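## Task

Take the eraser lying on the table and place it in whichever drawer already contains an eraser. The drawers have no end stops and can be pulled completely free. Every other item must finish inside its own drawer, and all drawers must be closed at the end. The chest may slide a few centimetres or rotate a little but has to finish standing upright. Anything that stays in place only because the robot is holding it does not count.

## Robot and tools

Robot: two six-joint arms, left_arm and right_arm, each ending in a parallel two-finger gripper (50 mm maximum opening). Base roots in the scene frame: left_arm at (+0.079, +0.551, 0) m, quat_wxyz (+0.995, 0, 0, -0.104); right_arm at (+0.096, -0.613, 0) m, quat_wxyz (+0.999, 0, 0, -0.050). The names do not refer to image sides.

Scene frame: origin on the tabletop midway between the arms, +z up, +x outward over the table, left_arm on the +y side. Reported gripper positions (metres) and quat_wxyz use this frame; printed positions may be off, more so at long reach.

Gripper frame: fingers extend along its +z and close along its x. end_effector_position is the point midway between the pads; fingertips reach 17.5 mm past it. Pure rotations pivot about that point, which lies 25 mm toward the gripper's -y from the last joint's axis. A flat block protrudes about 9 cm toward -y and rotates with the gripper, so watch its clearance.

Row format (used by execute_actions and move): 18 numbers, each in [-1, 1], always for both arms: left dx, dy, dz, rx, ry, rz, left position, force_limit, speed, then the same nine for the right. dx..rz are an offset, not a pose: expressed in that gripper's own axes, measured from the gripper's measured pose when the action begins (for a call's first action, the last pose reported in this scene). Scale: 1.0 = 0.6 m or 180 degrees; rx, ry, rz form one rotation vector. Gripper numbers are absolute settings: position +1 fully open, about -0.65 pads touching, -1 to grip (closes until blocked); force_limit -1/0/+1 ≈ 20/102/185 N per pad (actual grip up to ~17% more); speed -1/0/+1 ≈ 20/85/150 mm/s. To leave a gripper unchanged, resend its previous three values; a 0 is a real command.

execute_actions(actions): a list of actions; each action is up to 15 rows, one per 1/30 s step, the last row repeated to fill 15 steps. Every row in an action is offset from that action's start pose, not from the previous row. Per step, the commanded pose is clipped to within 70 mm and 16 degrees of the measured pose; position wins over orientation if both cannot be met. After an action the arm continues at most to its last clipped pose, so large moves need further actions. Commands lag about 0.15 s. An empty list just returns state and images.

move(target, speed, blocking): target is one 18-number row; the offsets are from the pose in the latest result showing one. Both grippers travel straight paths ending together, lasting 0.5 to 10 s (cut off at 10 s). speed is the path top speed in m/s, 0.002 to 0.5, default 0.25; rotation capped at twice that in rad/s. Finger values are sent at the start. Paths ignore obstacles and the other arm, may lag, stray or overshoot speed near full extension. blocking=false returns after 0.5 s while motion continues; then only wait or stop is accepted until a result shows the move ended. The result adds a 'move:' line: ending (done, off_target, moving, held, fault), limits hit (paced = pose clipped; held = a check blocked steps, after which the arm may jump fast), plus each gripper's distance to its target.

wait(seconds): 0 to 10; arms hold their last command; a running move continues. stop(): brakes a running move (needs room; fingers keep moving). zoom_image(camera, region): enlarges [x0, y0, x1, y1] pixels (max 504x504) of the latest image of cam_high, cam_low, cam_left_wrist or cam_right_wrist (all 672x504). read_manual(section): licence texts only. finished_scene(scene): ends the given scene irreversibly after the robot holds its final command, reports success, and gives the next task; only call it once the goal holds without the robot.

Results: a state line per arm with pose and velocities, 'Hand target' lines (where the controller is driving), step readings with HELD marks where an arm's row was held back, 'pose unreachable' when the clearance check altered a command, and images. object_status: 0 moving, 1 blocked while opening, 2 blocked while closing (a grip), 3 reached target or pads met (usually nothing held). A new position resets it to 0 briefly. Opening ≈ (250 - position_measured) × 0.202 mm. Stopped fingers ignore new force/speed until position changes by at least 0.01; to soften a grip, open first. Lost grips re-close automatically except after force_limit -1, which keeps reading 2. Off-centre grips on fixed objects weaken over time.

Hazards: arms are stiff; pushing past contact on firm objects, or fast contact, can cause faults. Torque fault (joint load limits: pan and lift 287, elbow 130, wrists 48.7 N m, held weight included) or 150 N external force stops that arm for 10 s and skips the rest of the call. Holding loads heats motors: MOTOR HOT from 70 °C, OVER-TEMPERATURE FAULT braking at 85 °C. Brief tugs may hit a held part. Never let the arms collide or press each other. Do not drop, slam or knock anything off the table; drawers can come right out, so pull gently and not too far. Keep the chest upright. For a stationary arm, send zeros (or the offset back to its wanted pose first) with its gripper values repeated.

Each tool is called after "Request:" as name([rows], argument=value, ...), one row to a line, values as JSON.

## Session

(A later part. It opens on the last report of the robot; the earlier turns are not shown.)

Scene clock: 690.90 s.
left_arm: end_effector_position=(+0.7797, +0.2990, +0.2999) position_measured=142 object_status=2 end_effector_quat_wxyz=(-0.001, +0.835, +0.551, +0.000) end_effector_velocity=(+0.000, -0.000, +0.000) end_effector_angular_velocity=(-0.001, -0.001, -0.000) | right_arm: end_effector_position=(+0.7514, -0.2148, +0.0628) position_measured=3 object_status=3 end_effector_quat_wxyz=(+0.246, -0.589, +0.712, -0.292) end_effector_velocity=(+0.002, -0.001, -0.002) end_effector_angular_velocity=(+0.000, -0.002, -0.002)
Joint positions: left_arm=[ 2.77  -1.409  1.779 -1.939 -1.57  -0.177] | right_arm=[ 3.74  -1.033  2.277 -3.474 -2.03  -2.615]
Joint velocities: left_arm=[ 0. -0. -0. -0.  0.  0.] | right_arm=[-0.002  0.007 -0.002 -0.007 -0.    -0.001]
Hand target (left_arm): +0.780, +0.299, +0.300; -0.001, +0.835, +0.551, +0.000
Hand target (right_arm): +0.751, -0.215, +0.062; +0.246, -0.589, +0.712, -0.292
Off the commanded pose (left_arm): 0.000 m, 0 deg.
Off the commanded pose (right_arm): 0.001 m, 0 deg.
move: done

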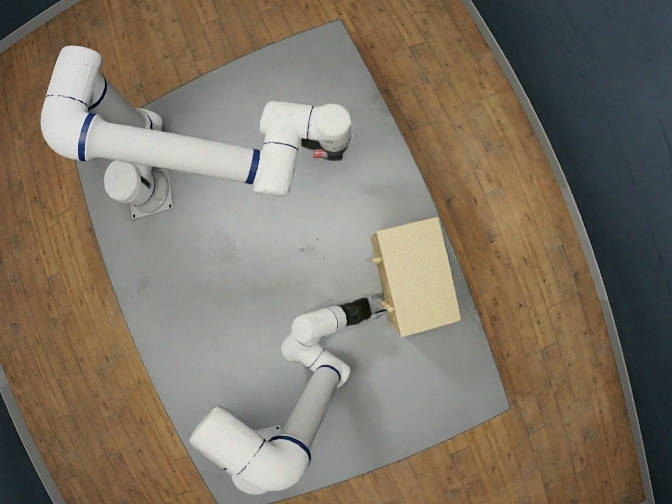

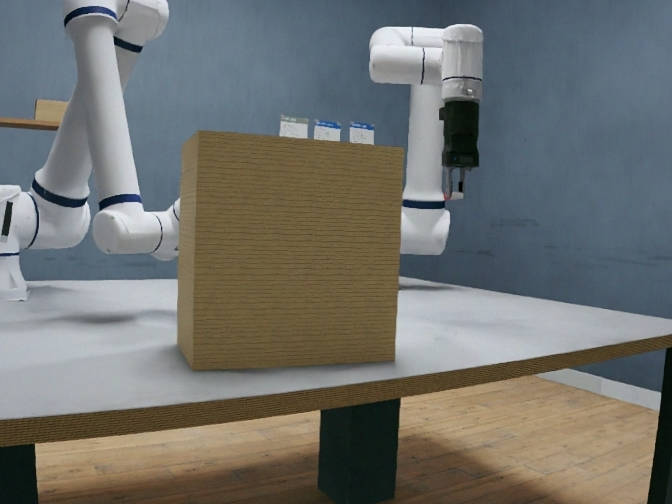

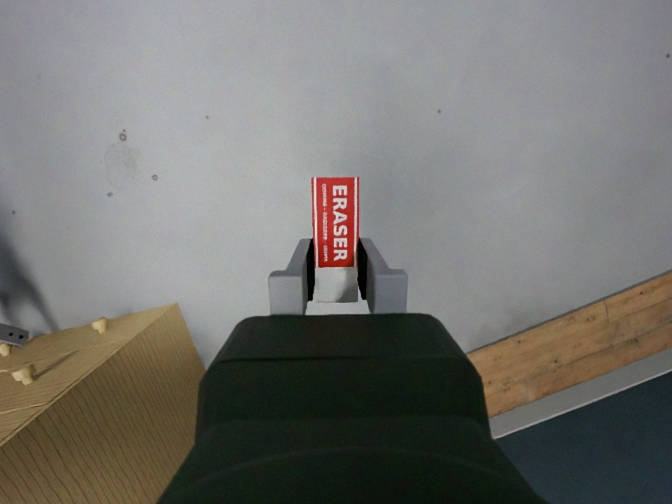

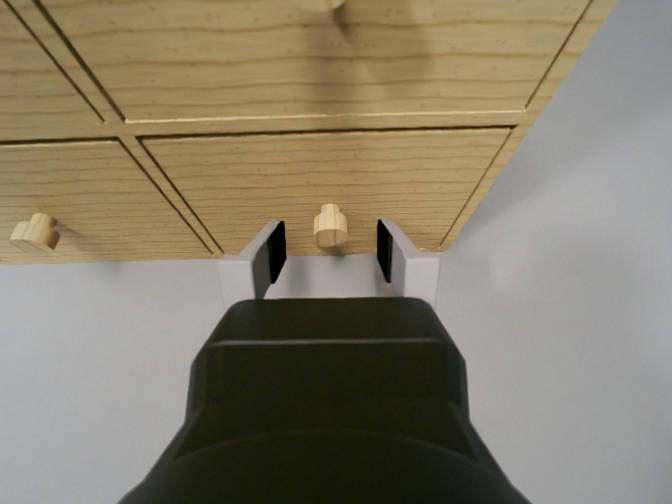

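Request:
move(target=[0,0,0,0,0,0,-1,-0.5,0.3, 0,-0.0038,0.0038,0,0,0,-1,-0.5,0.5], speed=0.05)

Scene clock: 701.63 s.
left_arm: end_effector_position=(+0.7797, +0.2990, +0.2999) position_measured=142 object_status=2 end_effector_quat_wxyz=(-0.001, +0.835, +0.551, +0.000) end_effector_velocity=(-0.000, +0.000, -0.001) end_effector_angular_velocity=(+0.001, +0.001, -0.000) | right_arm: end_effector_position=(+0.7544, -0.2154, +0.0628) position_measured=177 object_status=2 end_effector_quat_wxyz=(+0.246, -0.589, +0.712, -0.292) end_effector_velocity=(+0.001, +0.000, +0.001) end_effector_angular_velocity=(-0.000, -0.001, +0.001)
Joint positions: left_arm=[ 2.77  -1.409  1.779 -1.939 -1.57  -0.177] | right_arm=[ 3.737 -1.032  2.274 -3.473 -2.028 -2.618]
Joint velocities: left_arm=[ 0.     0.     0.001 -0.     0.     0.   ] | right_arm=[-0.001 -0.    -0.002  0.     0.001 -0.003]
Hand target (left_arm): +0.780, +0.299, +0.300; -0.001, +0.835, +0.551, +0.000
Hand target (right_arm): +0.755, -0.215, +0.063; +0.246, -0.589, +0.712, -0.292
Off the commanded pose (left_arm): 0.000 m, 0 deg.
Off the commanded pose (right_arm): 0.000 m, 0 deg.
move: done

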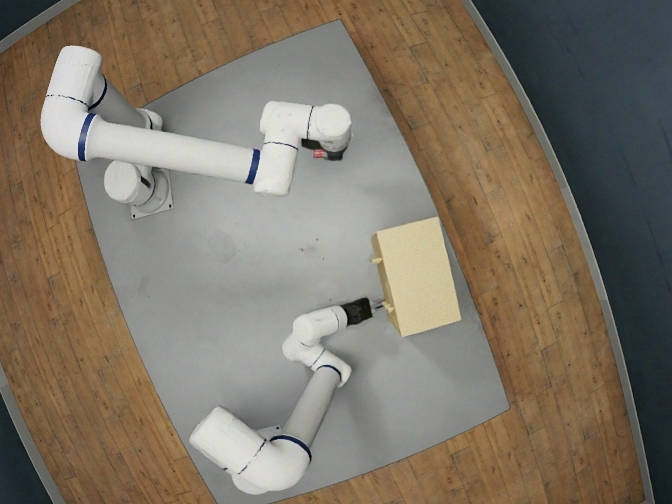

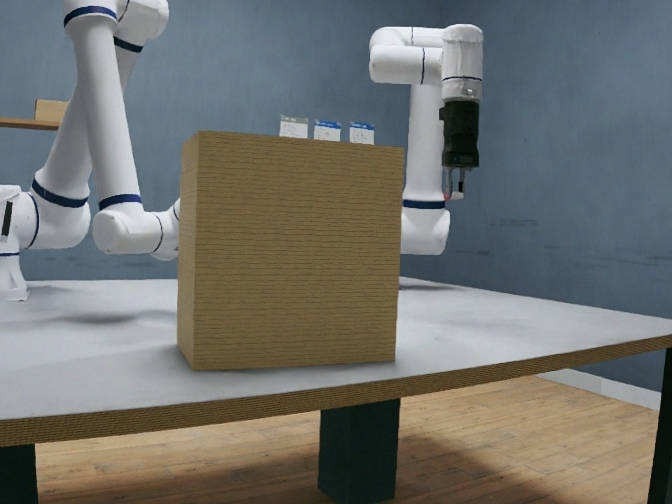

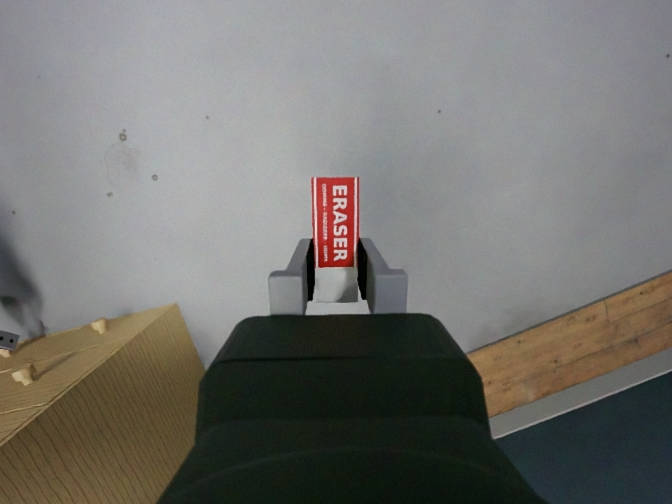

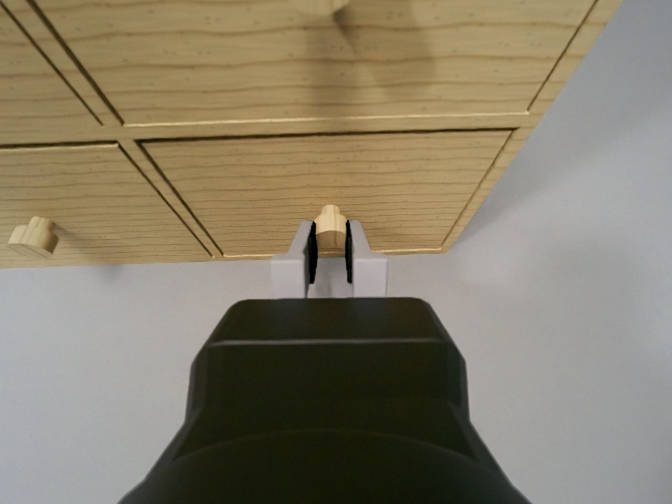

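Request:
move(target=[0,0,0,0,0,0,-1,-0.5,0.3, 0.0004,0.1181,-0.1176,0,0,0,-1,-0.5,0.5], speed=0.12)

Scene clock: 708.70 s.
left_arm: end_effector_position=(+0.7797, +0.2990, +0.2999) position_measured=142 object_status=2 end_effector_quat_wxyz=(-0.001, +0.835, +0.551, +0.000) end_effector_velocity=(+0.000, +0.000, -0.000) end_effector_angular_velocity=(+0.000, -0.001, -0.001) | right_arm: end_effector_position=(+0.6564, -0.1972, +0.0630) position_measured=177 object_status=2 end_effector_quat_wxyz=(+0.246, -0.589, +0.712, -0.292) end_effector_velocity=(-0.003, +0.000, +0.001) end_effector_angular_velocity=(-0.000, -0.000, -0.001)
Joint positions: left_arm=[ 2.77  -1.409  1.779 -1.939 -1.57  -0.177] | right_arm=[ 3.855 -1.08   2.378 -3.478 -2.098 -2.51 ]
Joint velocities: left_arm=[-0.     0.     0.    -0.001  0.001  0.001] | right_arm=[ 0.003 -0.003  0.003  0.002 -0.003  0.004]
Hand target (left_arm): +0.780, +0.299, +0.300; -0.001, +0.835, +0.551, +0.000
Hand target (right_arm): +0.656, -0.197, +0.063; +0.246, -0.589, +0.712, -0.292
Off the commanded pose (left_arm): 0.000 m, 0 deg.
Off the commanded pose (right_arm): 0.000 m, 0 deg.
move: done

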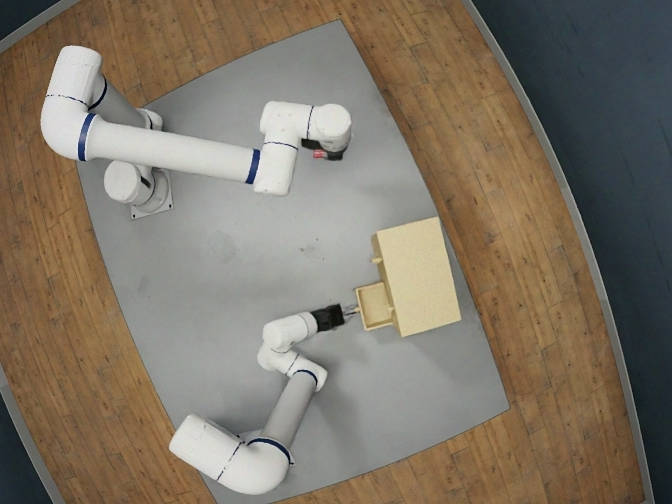

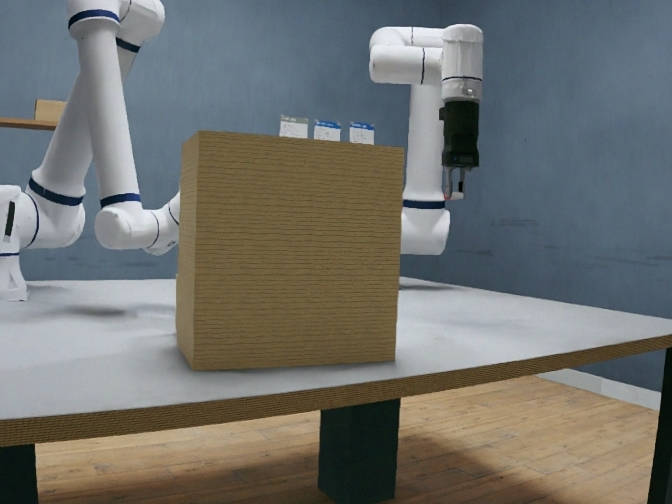

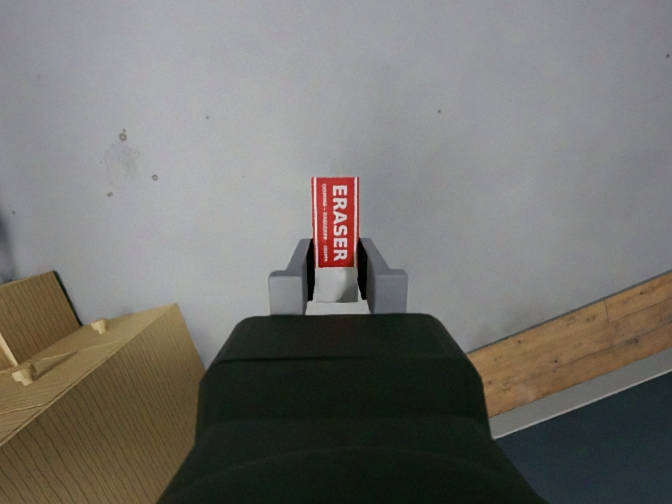

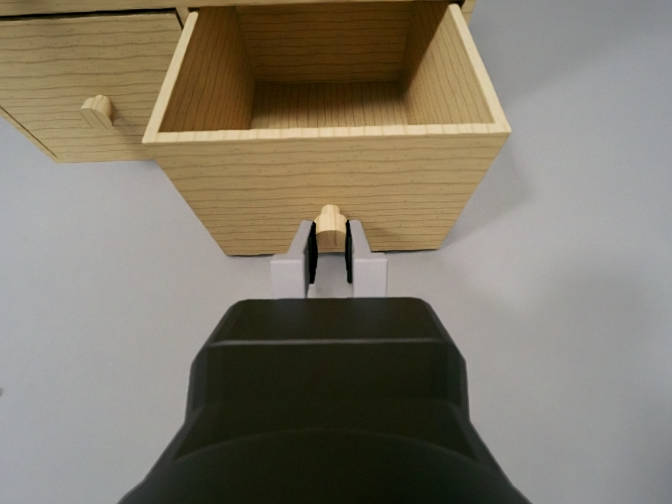

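Request:
zoom_image(camera="cam_high", region=[335, 265, 435, 345])

Request:
zoom_image(camera="cam_right_wrist", region=[130, 0, 530, 200])

Region (335, 265, 435, 345) of cam_high's 672x504 image, scaled by 5.040, with more detail than that image has; it fills the top 403 rows of this view, and the rest is white.

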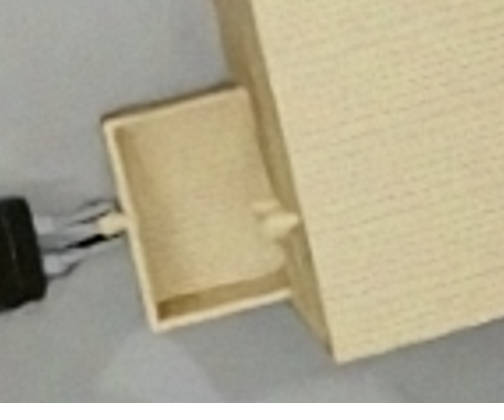

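Region (130, 0, 530, 200) of cam_right_wrist's 672x504 image, scaled by 1.260, with more detail than that image has.

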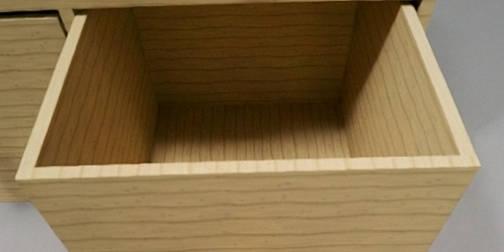

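Request:
move(target=[0,0,0,0,0,0,-1,-0.5,0.3, -0.0003,-0.1183,0.1183,0,0,0,-1,-0.5,0.5], speed=0.12)

Scene clock: 727.70 s.
left_arm: end_effector_position=(+0.7797, +0.2990, +0.2999) position_measured=142 object_status=2 end_effector_quat_wxyz=(-0.001, +0.835, +0.551, +0.000) end_effector_velocity=(+0.000, -0.000, +0.000) end_effector_angular_velocity=(-0.000, -0.000, -0.001) | right_arm: end_effector_position=(+0.7547, -0.2155, +0.0626) position_measured=177 object_status=2 end_effector_quat_wxyz=(+0.246, -0.589, +0.712, -0.292) end_effector_velocity=(+0.004, -0.001, -0.000) end_effector_angular_velocity=(-0.001, +0.001, -0.001)
Joint positions: left_arm=[ 2.77  -1.409  1.779 -1.939 -1.57  -0.177] | right_arm=[ 3.736 -1.031  2.273 -3.474 -2.028 -2.618]
Joint velocities: left_arm=[-0.    -0.     0.    -0.     0.     0.001] | right_arm=[-0.005  0.002 -0.005  0.002  0.002 -0.004]
Hand target (left_arm): +0.780, +0.299, +0.300; -0.001, +0.835, +0.551, +0.000
Hand target (right_arm): +0.755, -0.216, +0.063; +0.246, -0.589, +0.712, -0.292
Off the commanded pose (left_arm): 0.000 m, 0 deg.
Off the commanded pose (right_arm): 0.000 m, 0 deg.
move: done

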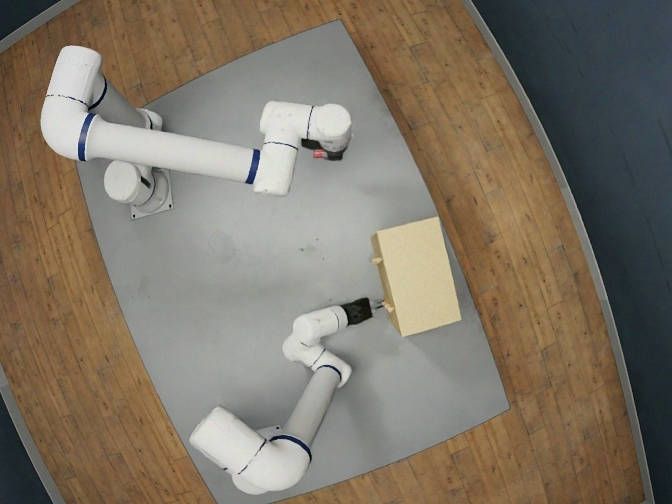

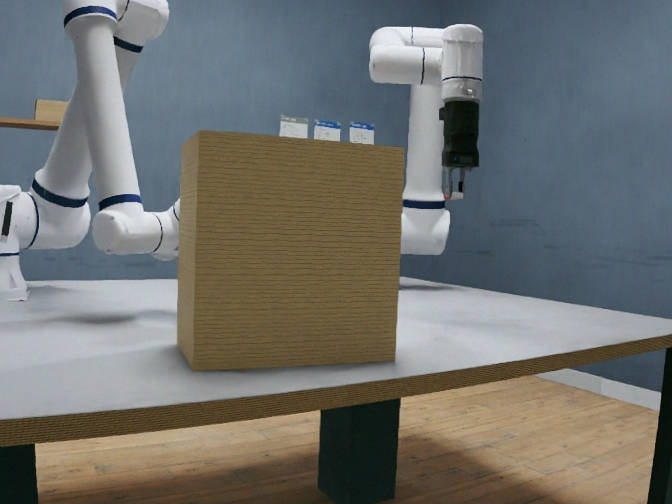

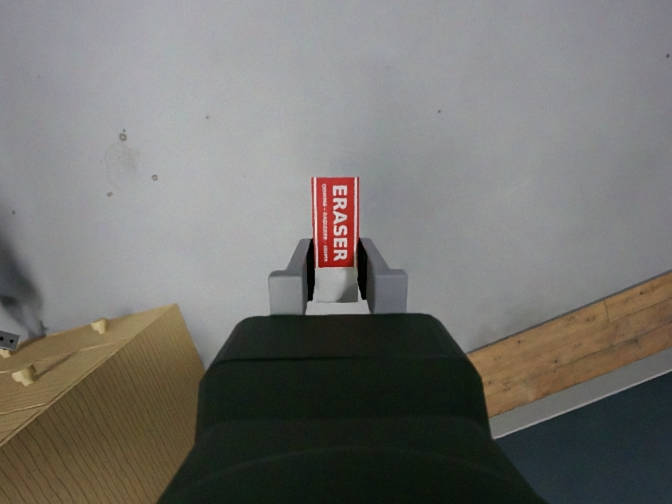

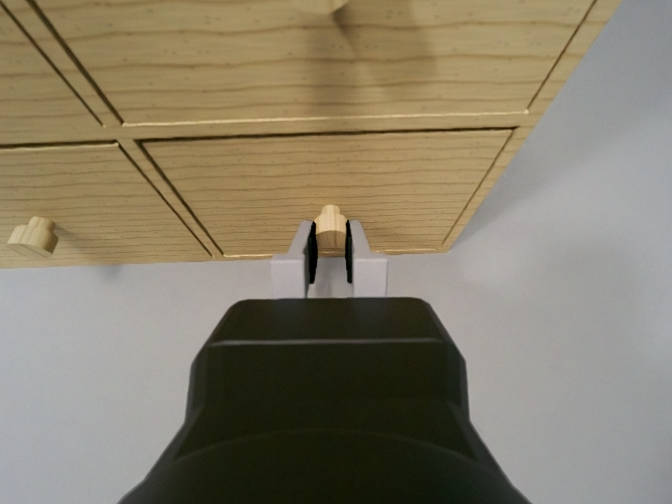

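Request:
move(target=[0,0,0,0,0,0,-1,-0.5,0.3, -0.0249,0.0379,-0.0376,0,0,0,1,-0.5,1], speed=0.08)

Scene clock: 758.27 s.
left_arm: end_effector_position=(+0.7797, +0.2990, +0.2999) position_measured=142 object_status=2 end_effector_quat_wxyz=(-0.001, +0.835, +0.551, +0.000) end_effector_velocity=(-0.000, +0.000, -0.000) end_effector_angular_velocity=(+0.000, +0.001, +0.000) | right_arm: end_effector_position=(+0.7262, -0.1951, +0.0626) position_measured=3 object_status=3 end_effector_quat_wxyz=(+0.246, -0.589, +0.712, -0.292) end_effector_velocity=(-0.001, +0.000, -0.001) end_effector_angular_velocity=(-0.001, +0.001, -0.002)
Joint positions: left_arm=[ 2.77  -1.409  1.779 -1.939 -1.57  -0.177] | right_arm=[ 3.79  -1.04   2.286 -3.455 -2.06  -2.57 ]
Joint velocities: left_arm=[ 0.     0.     0.     0.001 -0.    -0.   ] | right_arm=[ 0.002 -0.     0.001  0.003 -0.003  0.003]
Hand target (left_arm): +0.780, +0.299, +0.300; -0.001, +0.835, +0.551, +0.000
Hand target (right_arm): +0.726, -0.195, +0.063; +0.246, -0.589, +0.712, -0.292
Off the commanded pose (left_arm): 0.000 m, 0 deg.
Off the commanded pose (right_arm): 0.000 m, 0 deg.
move: done

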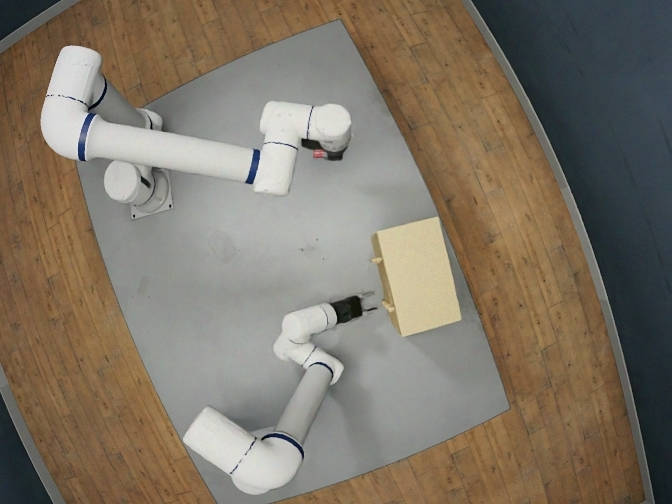

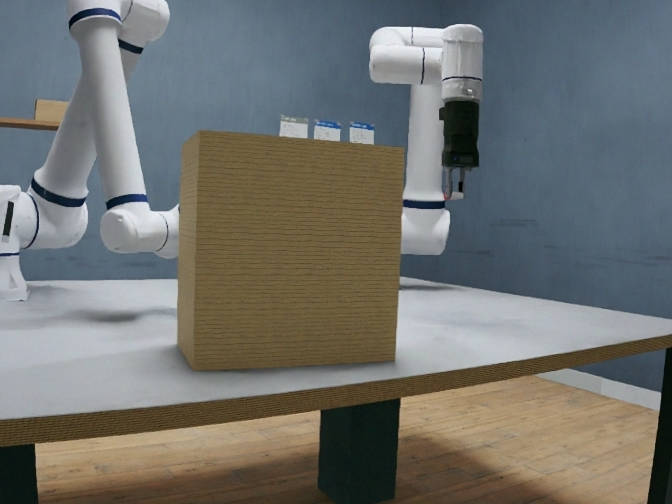

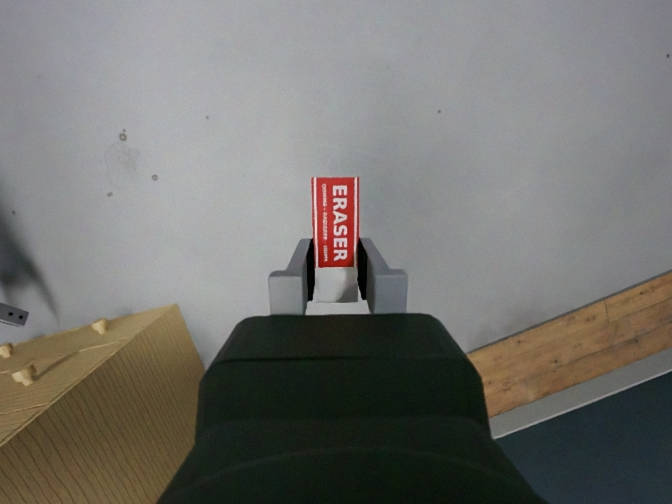

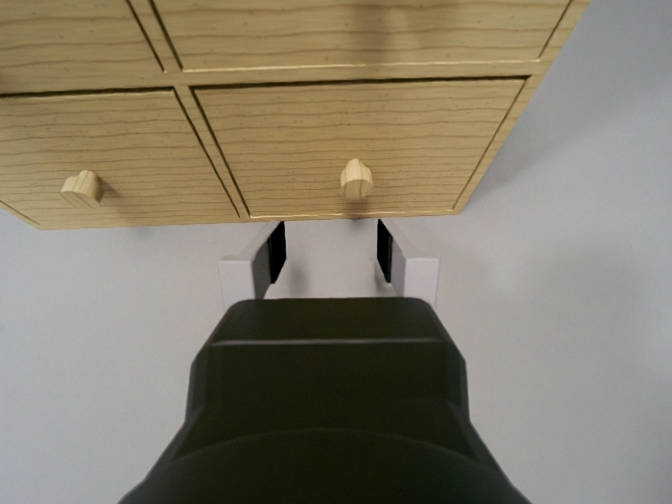

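Request:
move(target=[0,0,0,0,0,0,-1,-0.5,0.3, -0.2499,0.0017,0.0007,0,0,0,1,-0.5,1], speed=0.2)

Scene clock: 768.37 s.
left_arm: end_effector_position=(+0.7797, +0.2990, +0.2999) position_measured=142 object_status=2 end_effector_quat_wxyz=(-0.001, +0.835, +0.551, +0.000) end_effector_velocity=(+0.001, -0.000, +0.000) end_effector_angular_velocity=(-0.001, -0.002, +0.001) | right_arm: end_effector_position=(+0.7533, -0.0479, +0.0619) position_measured=3 object_status=3 end_effector_quat_wxyz=(+0.246, -0.589, +0.712, -0.292) end_effector_velocity=(-0.000, +0.005, -0.000) end_effector_angular_velocity=(+0.000, +0.000, +0.001)
Joint positions: left_arm=[ 2.77  -1.409  1.779 -1.939 -1.57  -0.177] | right_arm=[ 3.947 -0.951  2.033 -3.215 -2.149 -2.419]
Joint velocities: left_arm=[ 0.    -0.     0.    -0.002 -0.    -0.001] | right_arm=[ 0.005  0.003 -0.006  0.006 -0.002  0.004]
Hand target (left_arm): +0.780, +0.299, +0.300; -0.001, +0.835, +0.551, +0.000
Hand target (right_arm): +0.753, -0.048, +0.062; +0.246, -0.589, +0.712, -0.292
Off the commanded pose (left_arm): 0.000 m, 0 deg.
Off the commanded pose (right_arm): 0.001 m, 0 deg.
move: done

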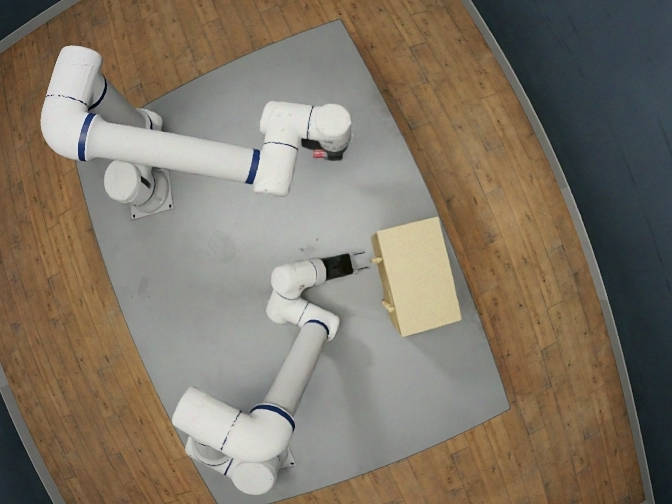

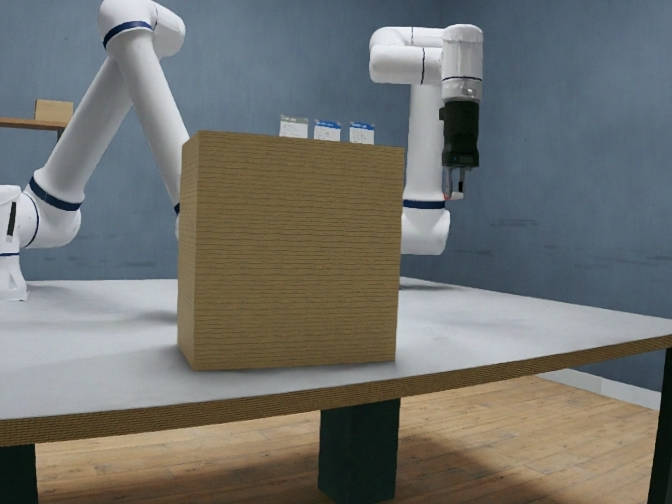

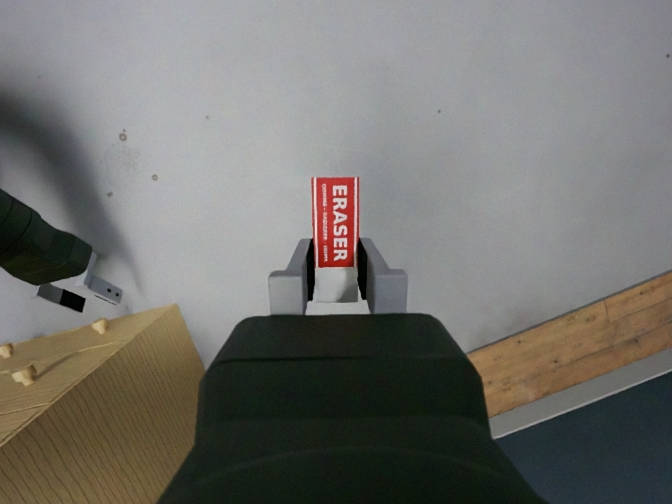

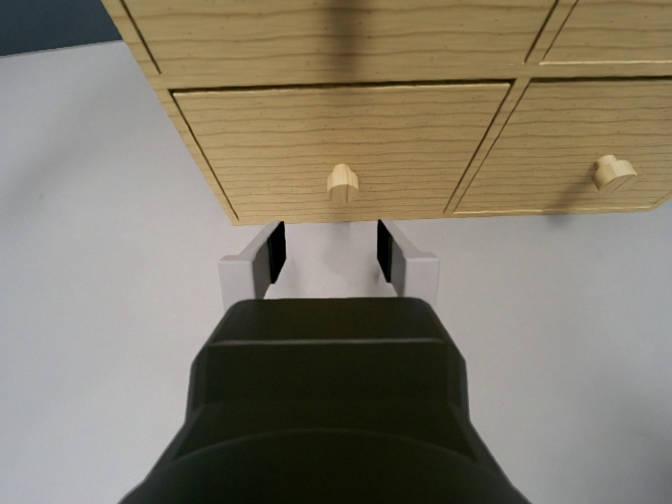

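Request:
zoom_image(camera="cam_right_wrist", region=[230, 130, 430, 290])

Region (230, 130, 430, 290) of cam_right_wrist's 672x504 image, scaled by 2.520, with more detail than that image has; it fills the top 403 rows of this view, and the rest is white.

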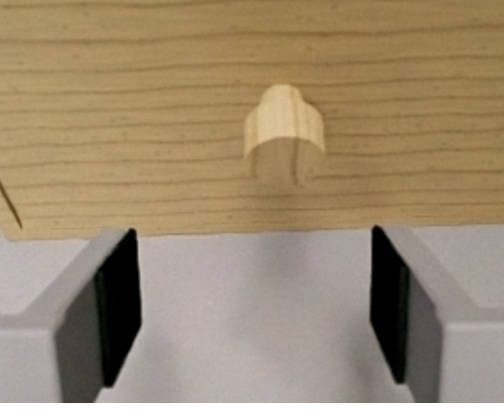

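Request:
move(target=[0,0,0,0,0,0,-1,-0.5,0.3, 0.0107,-0.0347,0.0324,0,0,0,1,-0.5,1], speed=0.08)

Scene clock: 816.67 s.
left_arm: end_effector_position=(+0.7797, +0.2990, +0.2999) position_measured=142 object_status=2 end_effector_quat_wxyz=(-0.001, +0.835, +0.551, +0.000) end_effector_velocity=(+0.000, -0.001, +0.000) end_effector_angular_velocity=(-0.000, -0.001, -0.002) | right_arm: end_effector_position=(+0.7798, -0.0593, +0.0627) position_measured=3 object_status=3 end_effector_quat_wxyz=(+0.246, -0.589, +0.712, -0.292) end_effector_velocity=(+0.002, +0.000, +0.002) end_effector_angular_velocity=(+0.001, -0.002, +0.002)
Joint positions: left_arm=[ 2.77  -1.409  1.779 -1.939 -1.57  -0.177] | right_arm=[ 3.912 -0.942  2.017 -3.227 -2.13  -2.454]
Joint velocities: left_arm=[-0.001 -0.    -0.    -0.     0.001  0.001] | right_arm=[-0.002 -0.    -0.002 -0.002  0.002 -0.004]
Hand target (left_arm): +0.780, +0.299, +0.300; -0.001, +0.835, +0.551, +0.000
Hand target (right_arm): +0.780, -0.059, +0.063; +0.246, -0.589, +0.712, -0.292
Off the commanded pose (left_arm): 0.000 m, 0 deg.
Off the commanded pose (right_arm): 0.000 m, 0 deg.
move: done

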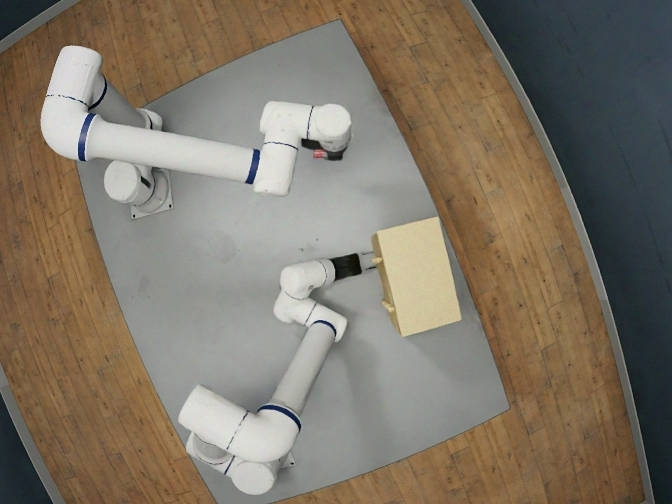

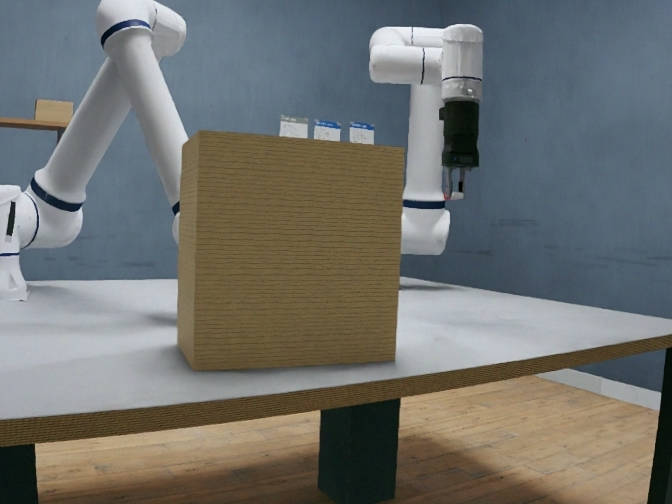

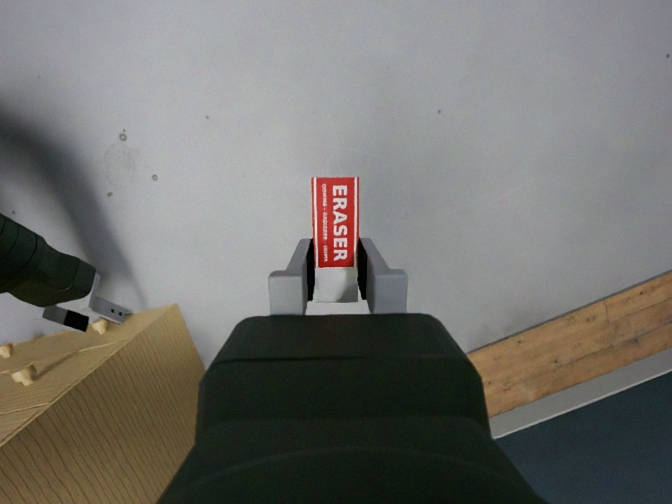

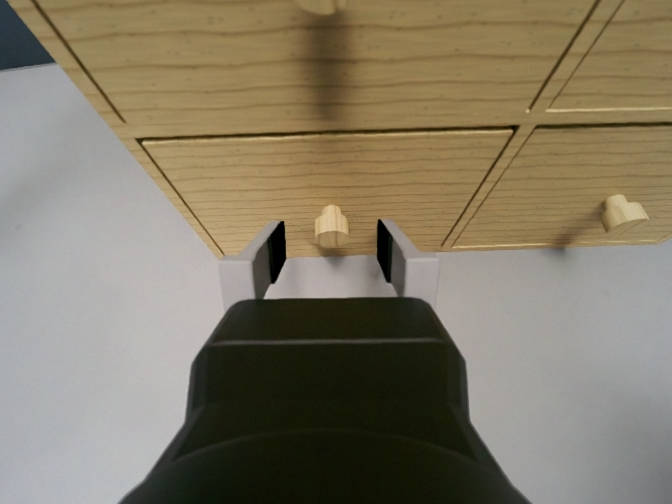

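Request:
zoom_image(camera="cam_right_wrist", region=[230, 170, 430, 300])

Region (230, 170, 430, 300) of cam_right_wrist's 672x504 image, scaled by 2.520, with more detail than that image has; it fills the top 328 rows of this view, and the rest is white.

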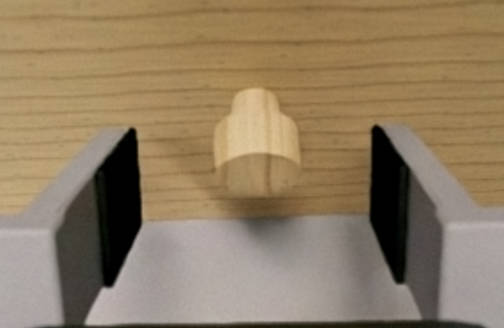

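Request:
move(target=[0,0,0,0,0,0,-1,-0.5,0.3, 0.001,-0.0041,0.0041,0,0,0,-1,-0.5,0.5], speed=0.05)

Scene clock: 830.63 s.
left_arm: end_effector_position=(+0.7797, +0.2990, +0.2999) position_measured=142 object_status=2 end_effector_quat_wxyz=(-0.001, +0.835, +0.551, +0.000) end_effector_velocity=(+0.000, +0.000, +0.000) end_effector_angular_velocity=(+0.000, -0.001, -0.000) | right_arm: end_effector_position=(+0.7829, -0.0605, +0.0627) position_measured=177 object_status=2 end_effector_quat_wxyz=(+0.246, -0.589, +0.712, -0.292) end_effector_velocity=(+0.001, -0.000, +0.000) end_effector_angular_velocity=(-0.000, +0.000, +0.000)
Joint positions: left_arm=[ 2.77  -1.409  1.779 -1.939 -1.57  -0.177] | right_arm=[ 3.908 -0.941  2.015 -3.228 -2.128 -2.458]
Joint velocities: left_arm=[ 0.    -0.    -0.    -0.     0.     0.001] | right_arm=[-0.002 -0.    -0.001  0.001  0.001 -0.002]
Hand target (left_arm): +0.780, +0.299, +0.300; -0.001, +0.835, +0.551, +0.000
Hand target (right_arm): +0.783, -0.061, +0.063; +0.246, -0.589, +0.712, -0.292
Off the commanded pose (left_arm): 0.000 m, 0 deg.
Off the commanded pose (right_arm): 0.000 m, 0 deg.
move: done

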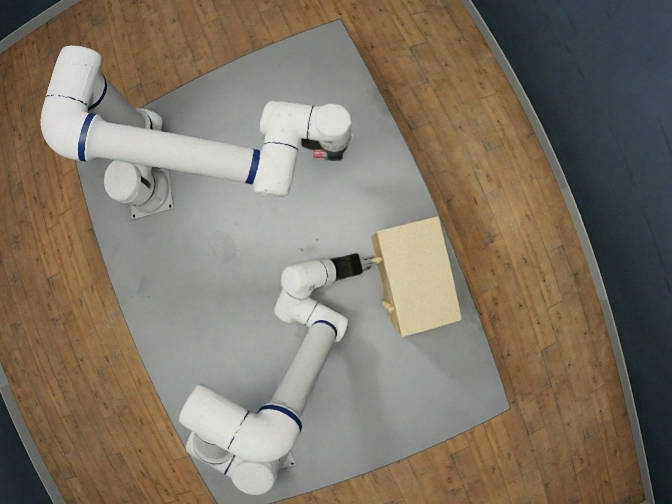

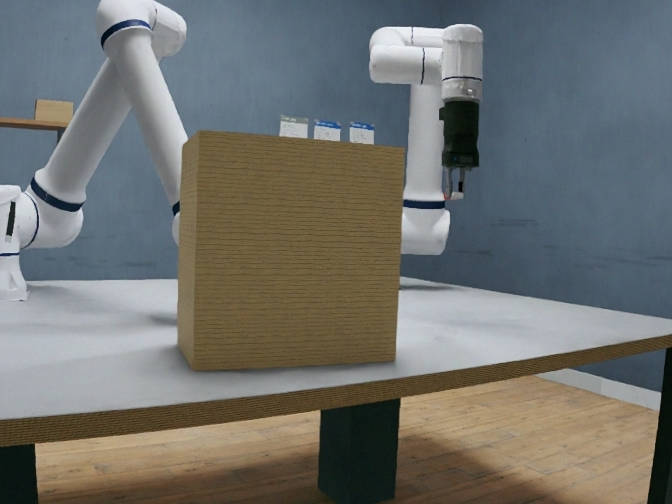

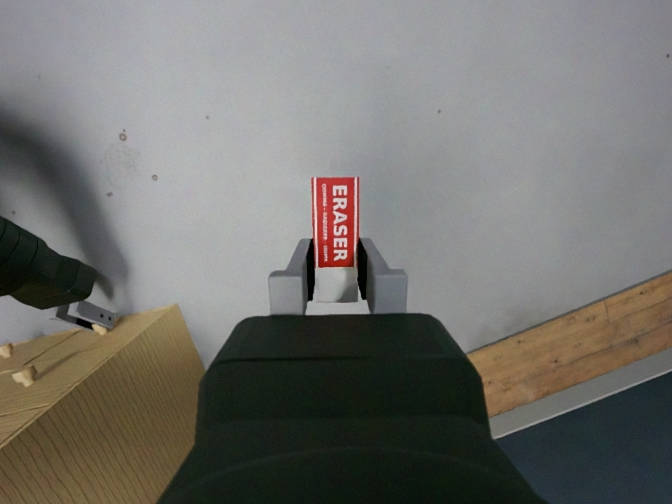

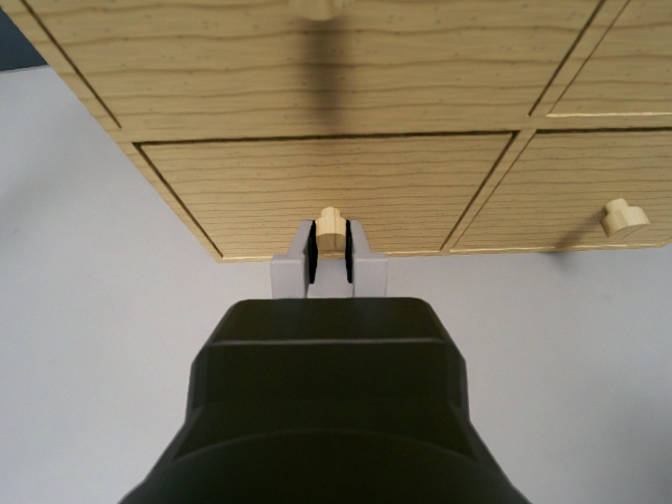

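Request:
move(target=[0,0,0,0,0,0,-1,-0.5,0.3, 0.0004,0.1181,-0.1176,0,0,0,-1,-0.5,0.5], speed=0.12)

Scene clock: 839.07 s.
left_arm: end_effector_position=(+0.7797, +0.2990, +0.2999) position_measured=142 object_status=2 end_effector_quat_wxyz=(-0.001, +0.835, +0.551, +0.000) end_effector_velocity=(-0.001, +0.000, -0.000) end_effector_angular_velocity=(+0.001, +0.003, -0.001) | right_arm: end_effector_position=(+0.6849, -0.0423, +0.0629) position_measured=177 object_status=2 end_effector_quat_wxyz=(+0.246, -0.589, +0.712, -0.292) end_effector_velocity=(-0.004, +0.002, +0.001) end_effector_angular_velocity=(+0.001, -0.001, +0.002)
Joint positions: left_arm=[ 2.77  -1.409  1.779 -1.939 -1.57  -0.177] | right_arm=[ 4.018 -0.99   2.105 -3.207 -2.185 -2.345]
Joint velocities: left_arm=[ 0.    -0.    -0.     0.003 -0.     0.001] | right_arm=[ 0.006 -0.002  0.002  0.    -0.002  0.004]
Hand target (left_arm): +0.780, +0.299, +0.300; -0.001, +0.835, +0.551, +0.000
Hand target (right_arm): +0.685, -0.042, +0.063; +0.246, -0.589, +0.712, -0.292
Off the commanded pose (left_arm): 0.000 m, 0 deg.
Off the commanded pose (right_arm): 0.000 m, 0 deg.
move: done

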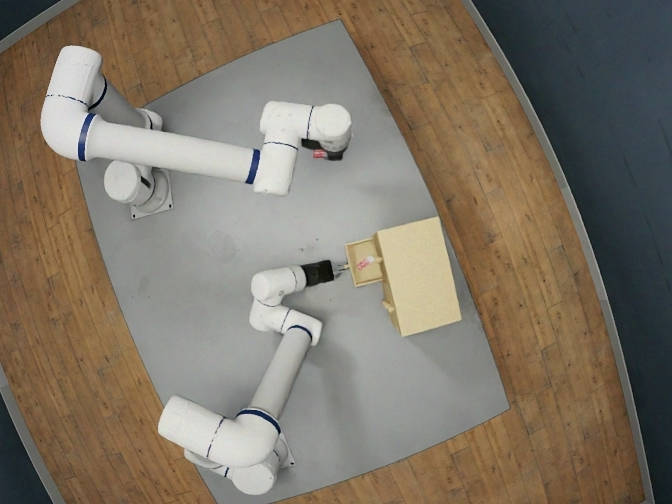

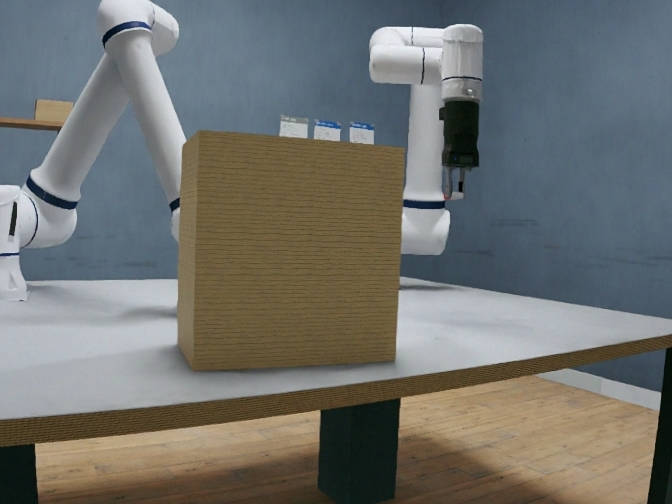

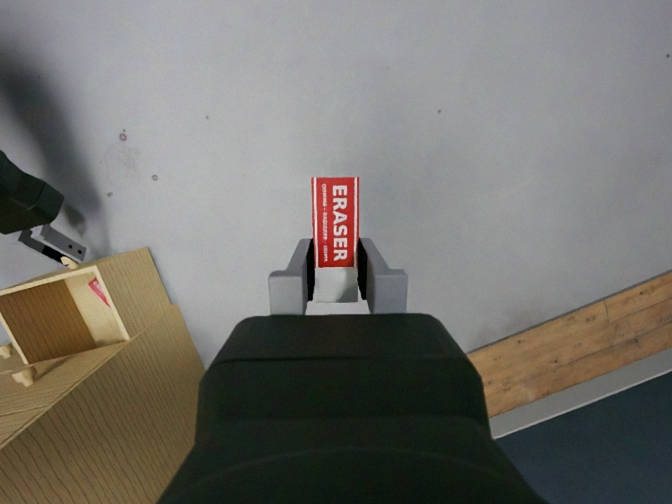

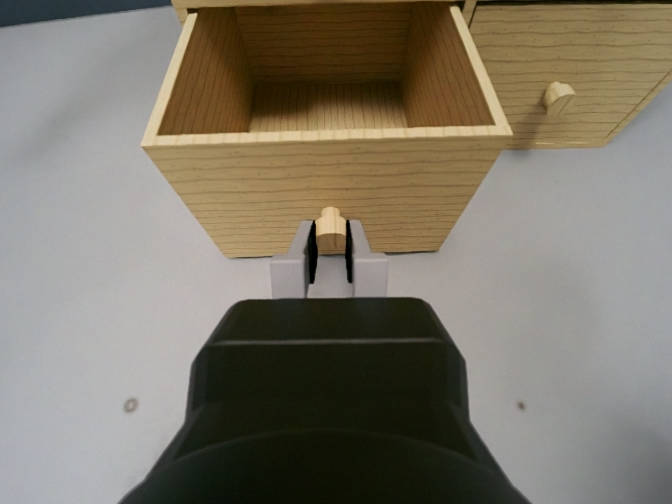

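There is something red in this drawer. Let me look closer.

Request:
zoom_image(camera="cam_high", region=[325, 220, 415, 300])

Request:
zoom_image(camera="cam_left_wrist", region=[0, 220, 200, 400])

Region (325, 220, 415, 300) of cam_high's 672x504 image, scaled by 5.600, with more detail than that image has.

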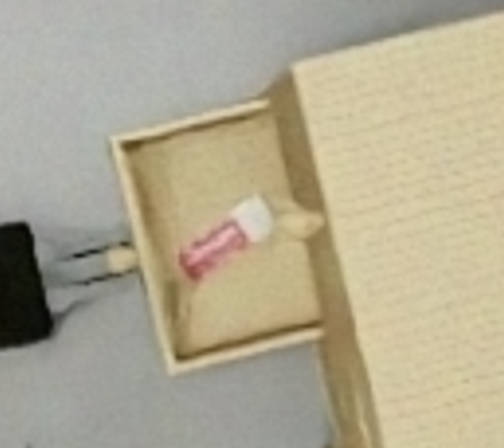

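Region (0, 220, 200, 400) of cam_left_wrist's 672x504 image, scaled by 2.520, with more detail than that image has; it fills the top 454 rows of this view, and the rest is white.

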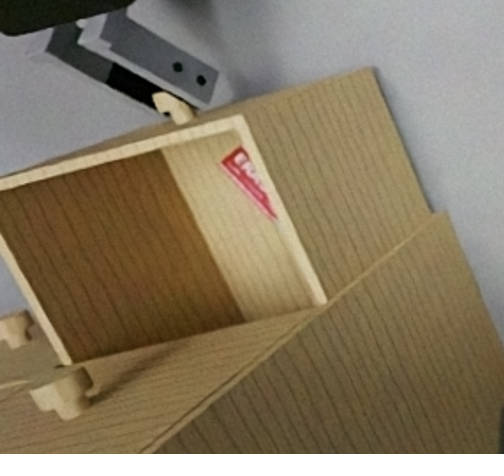

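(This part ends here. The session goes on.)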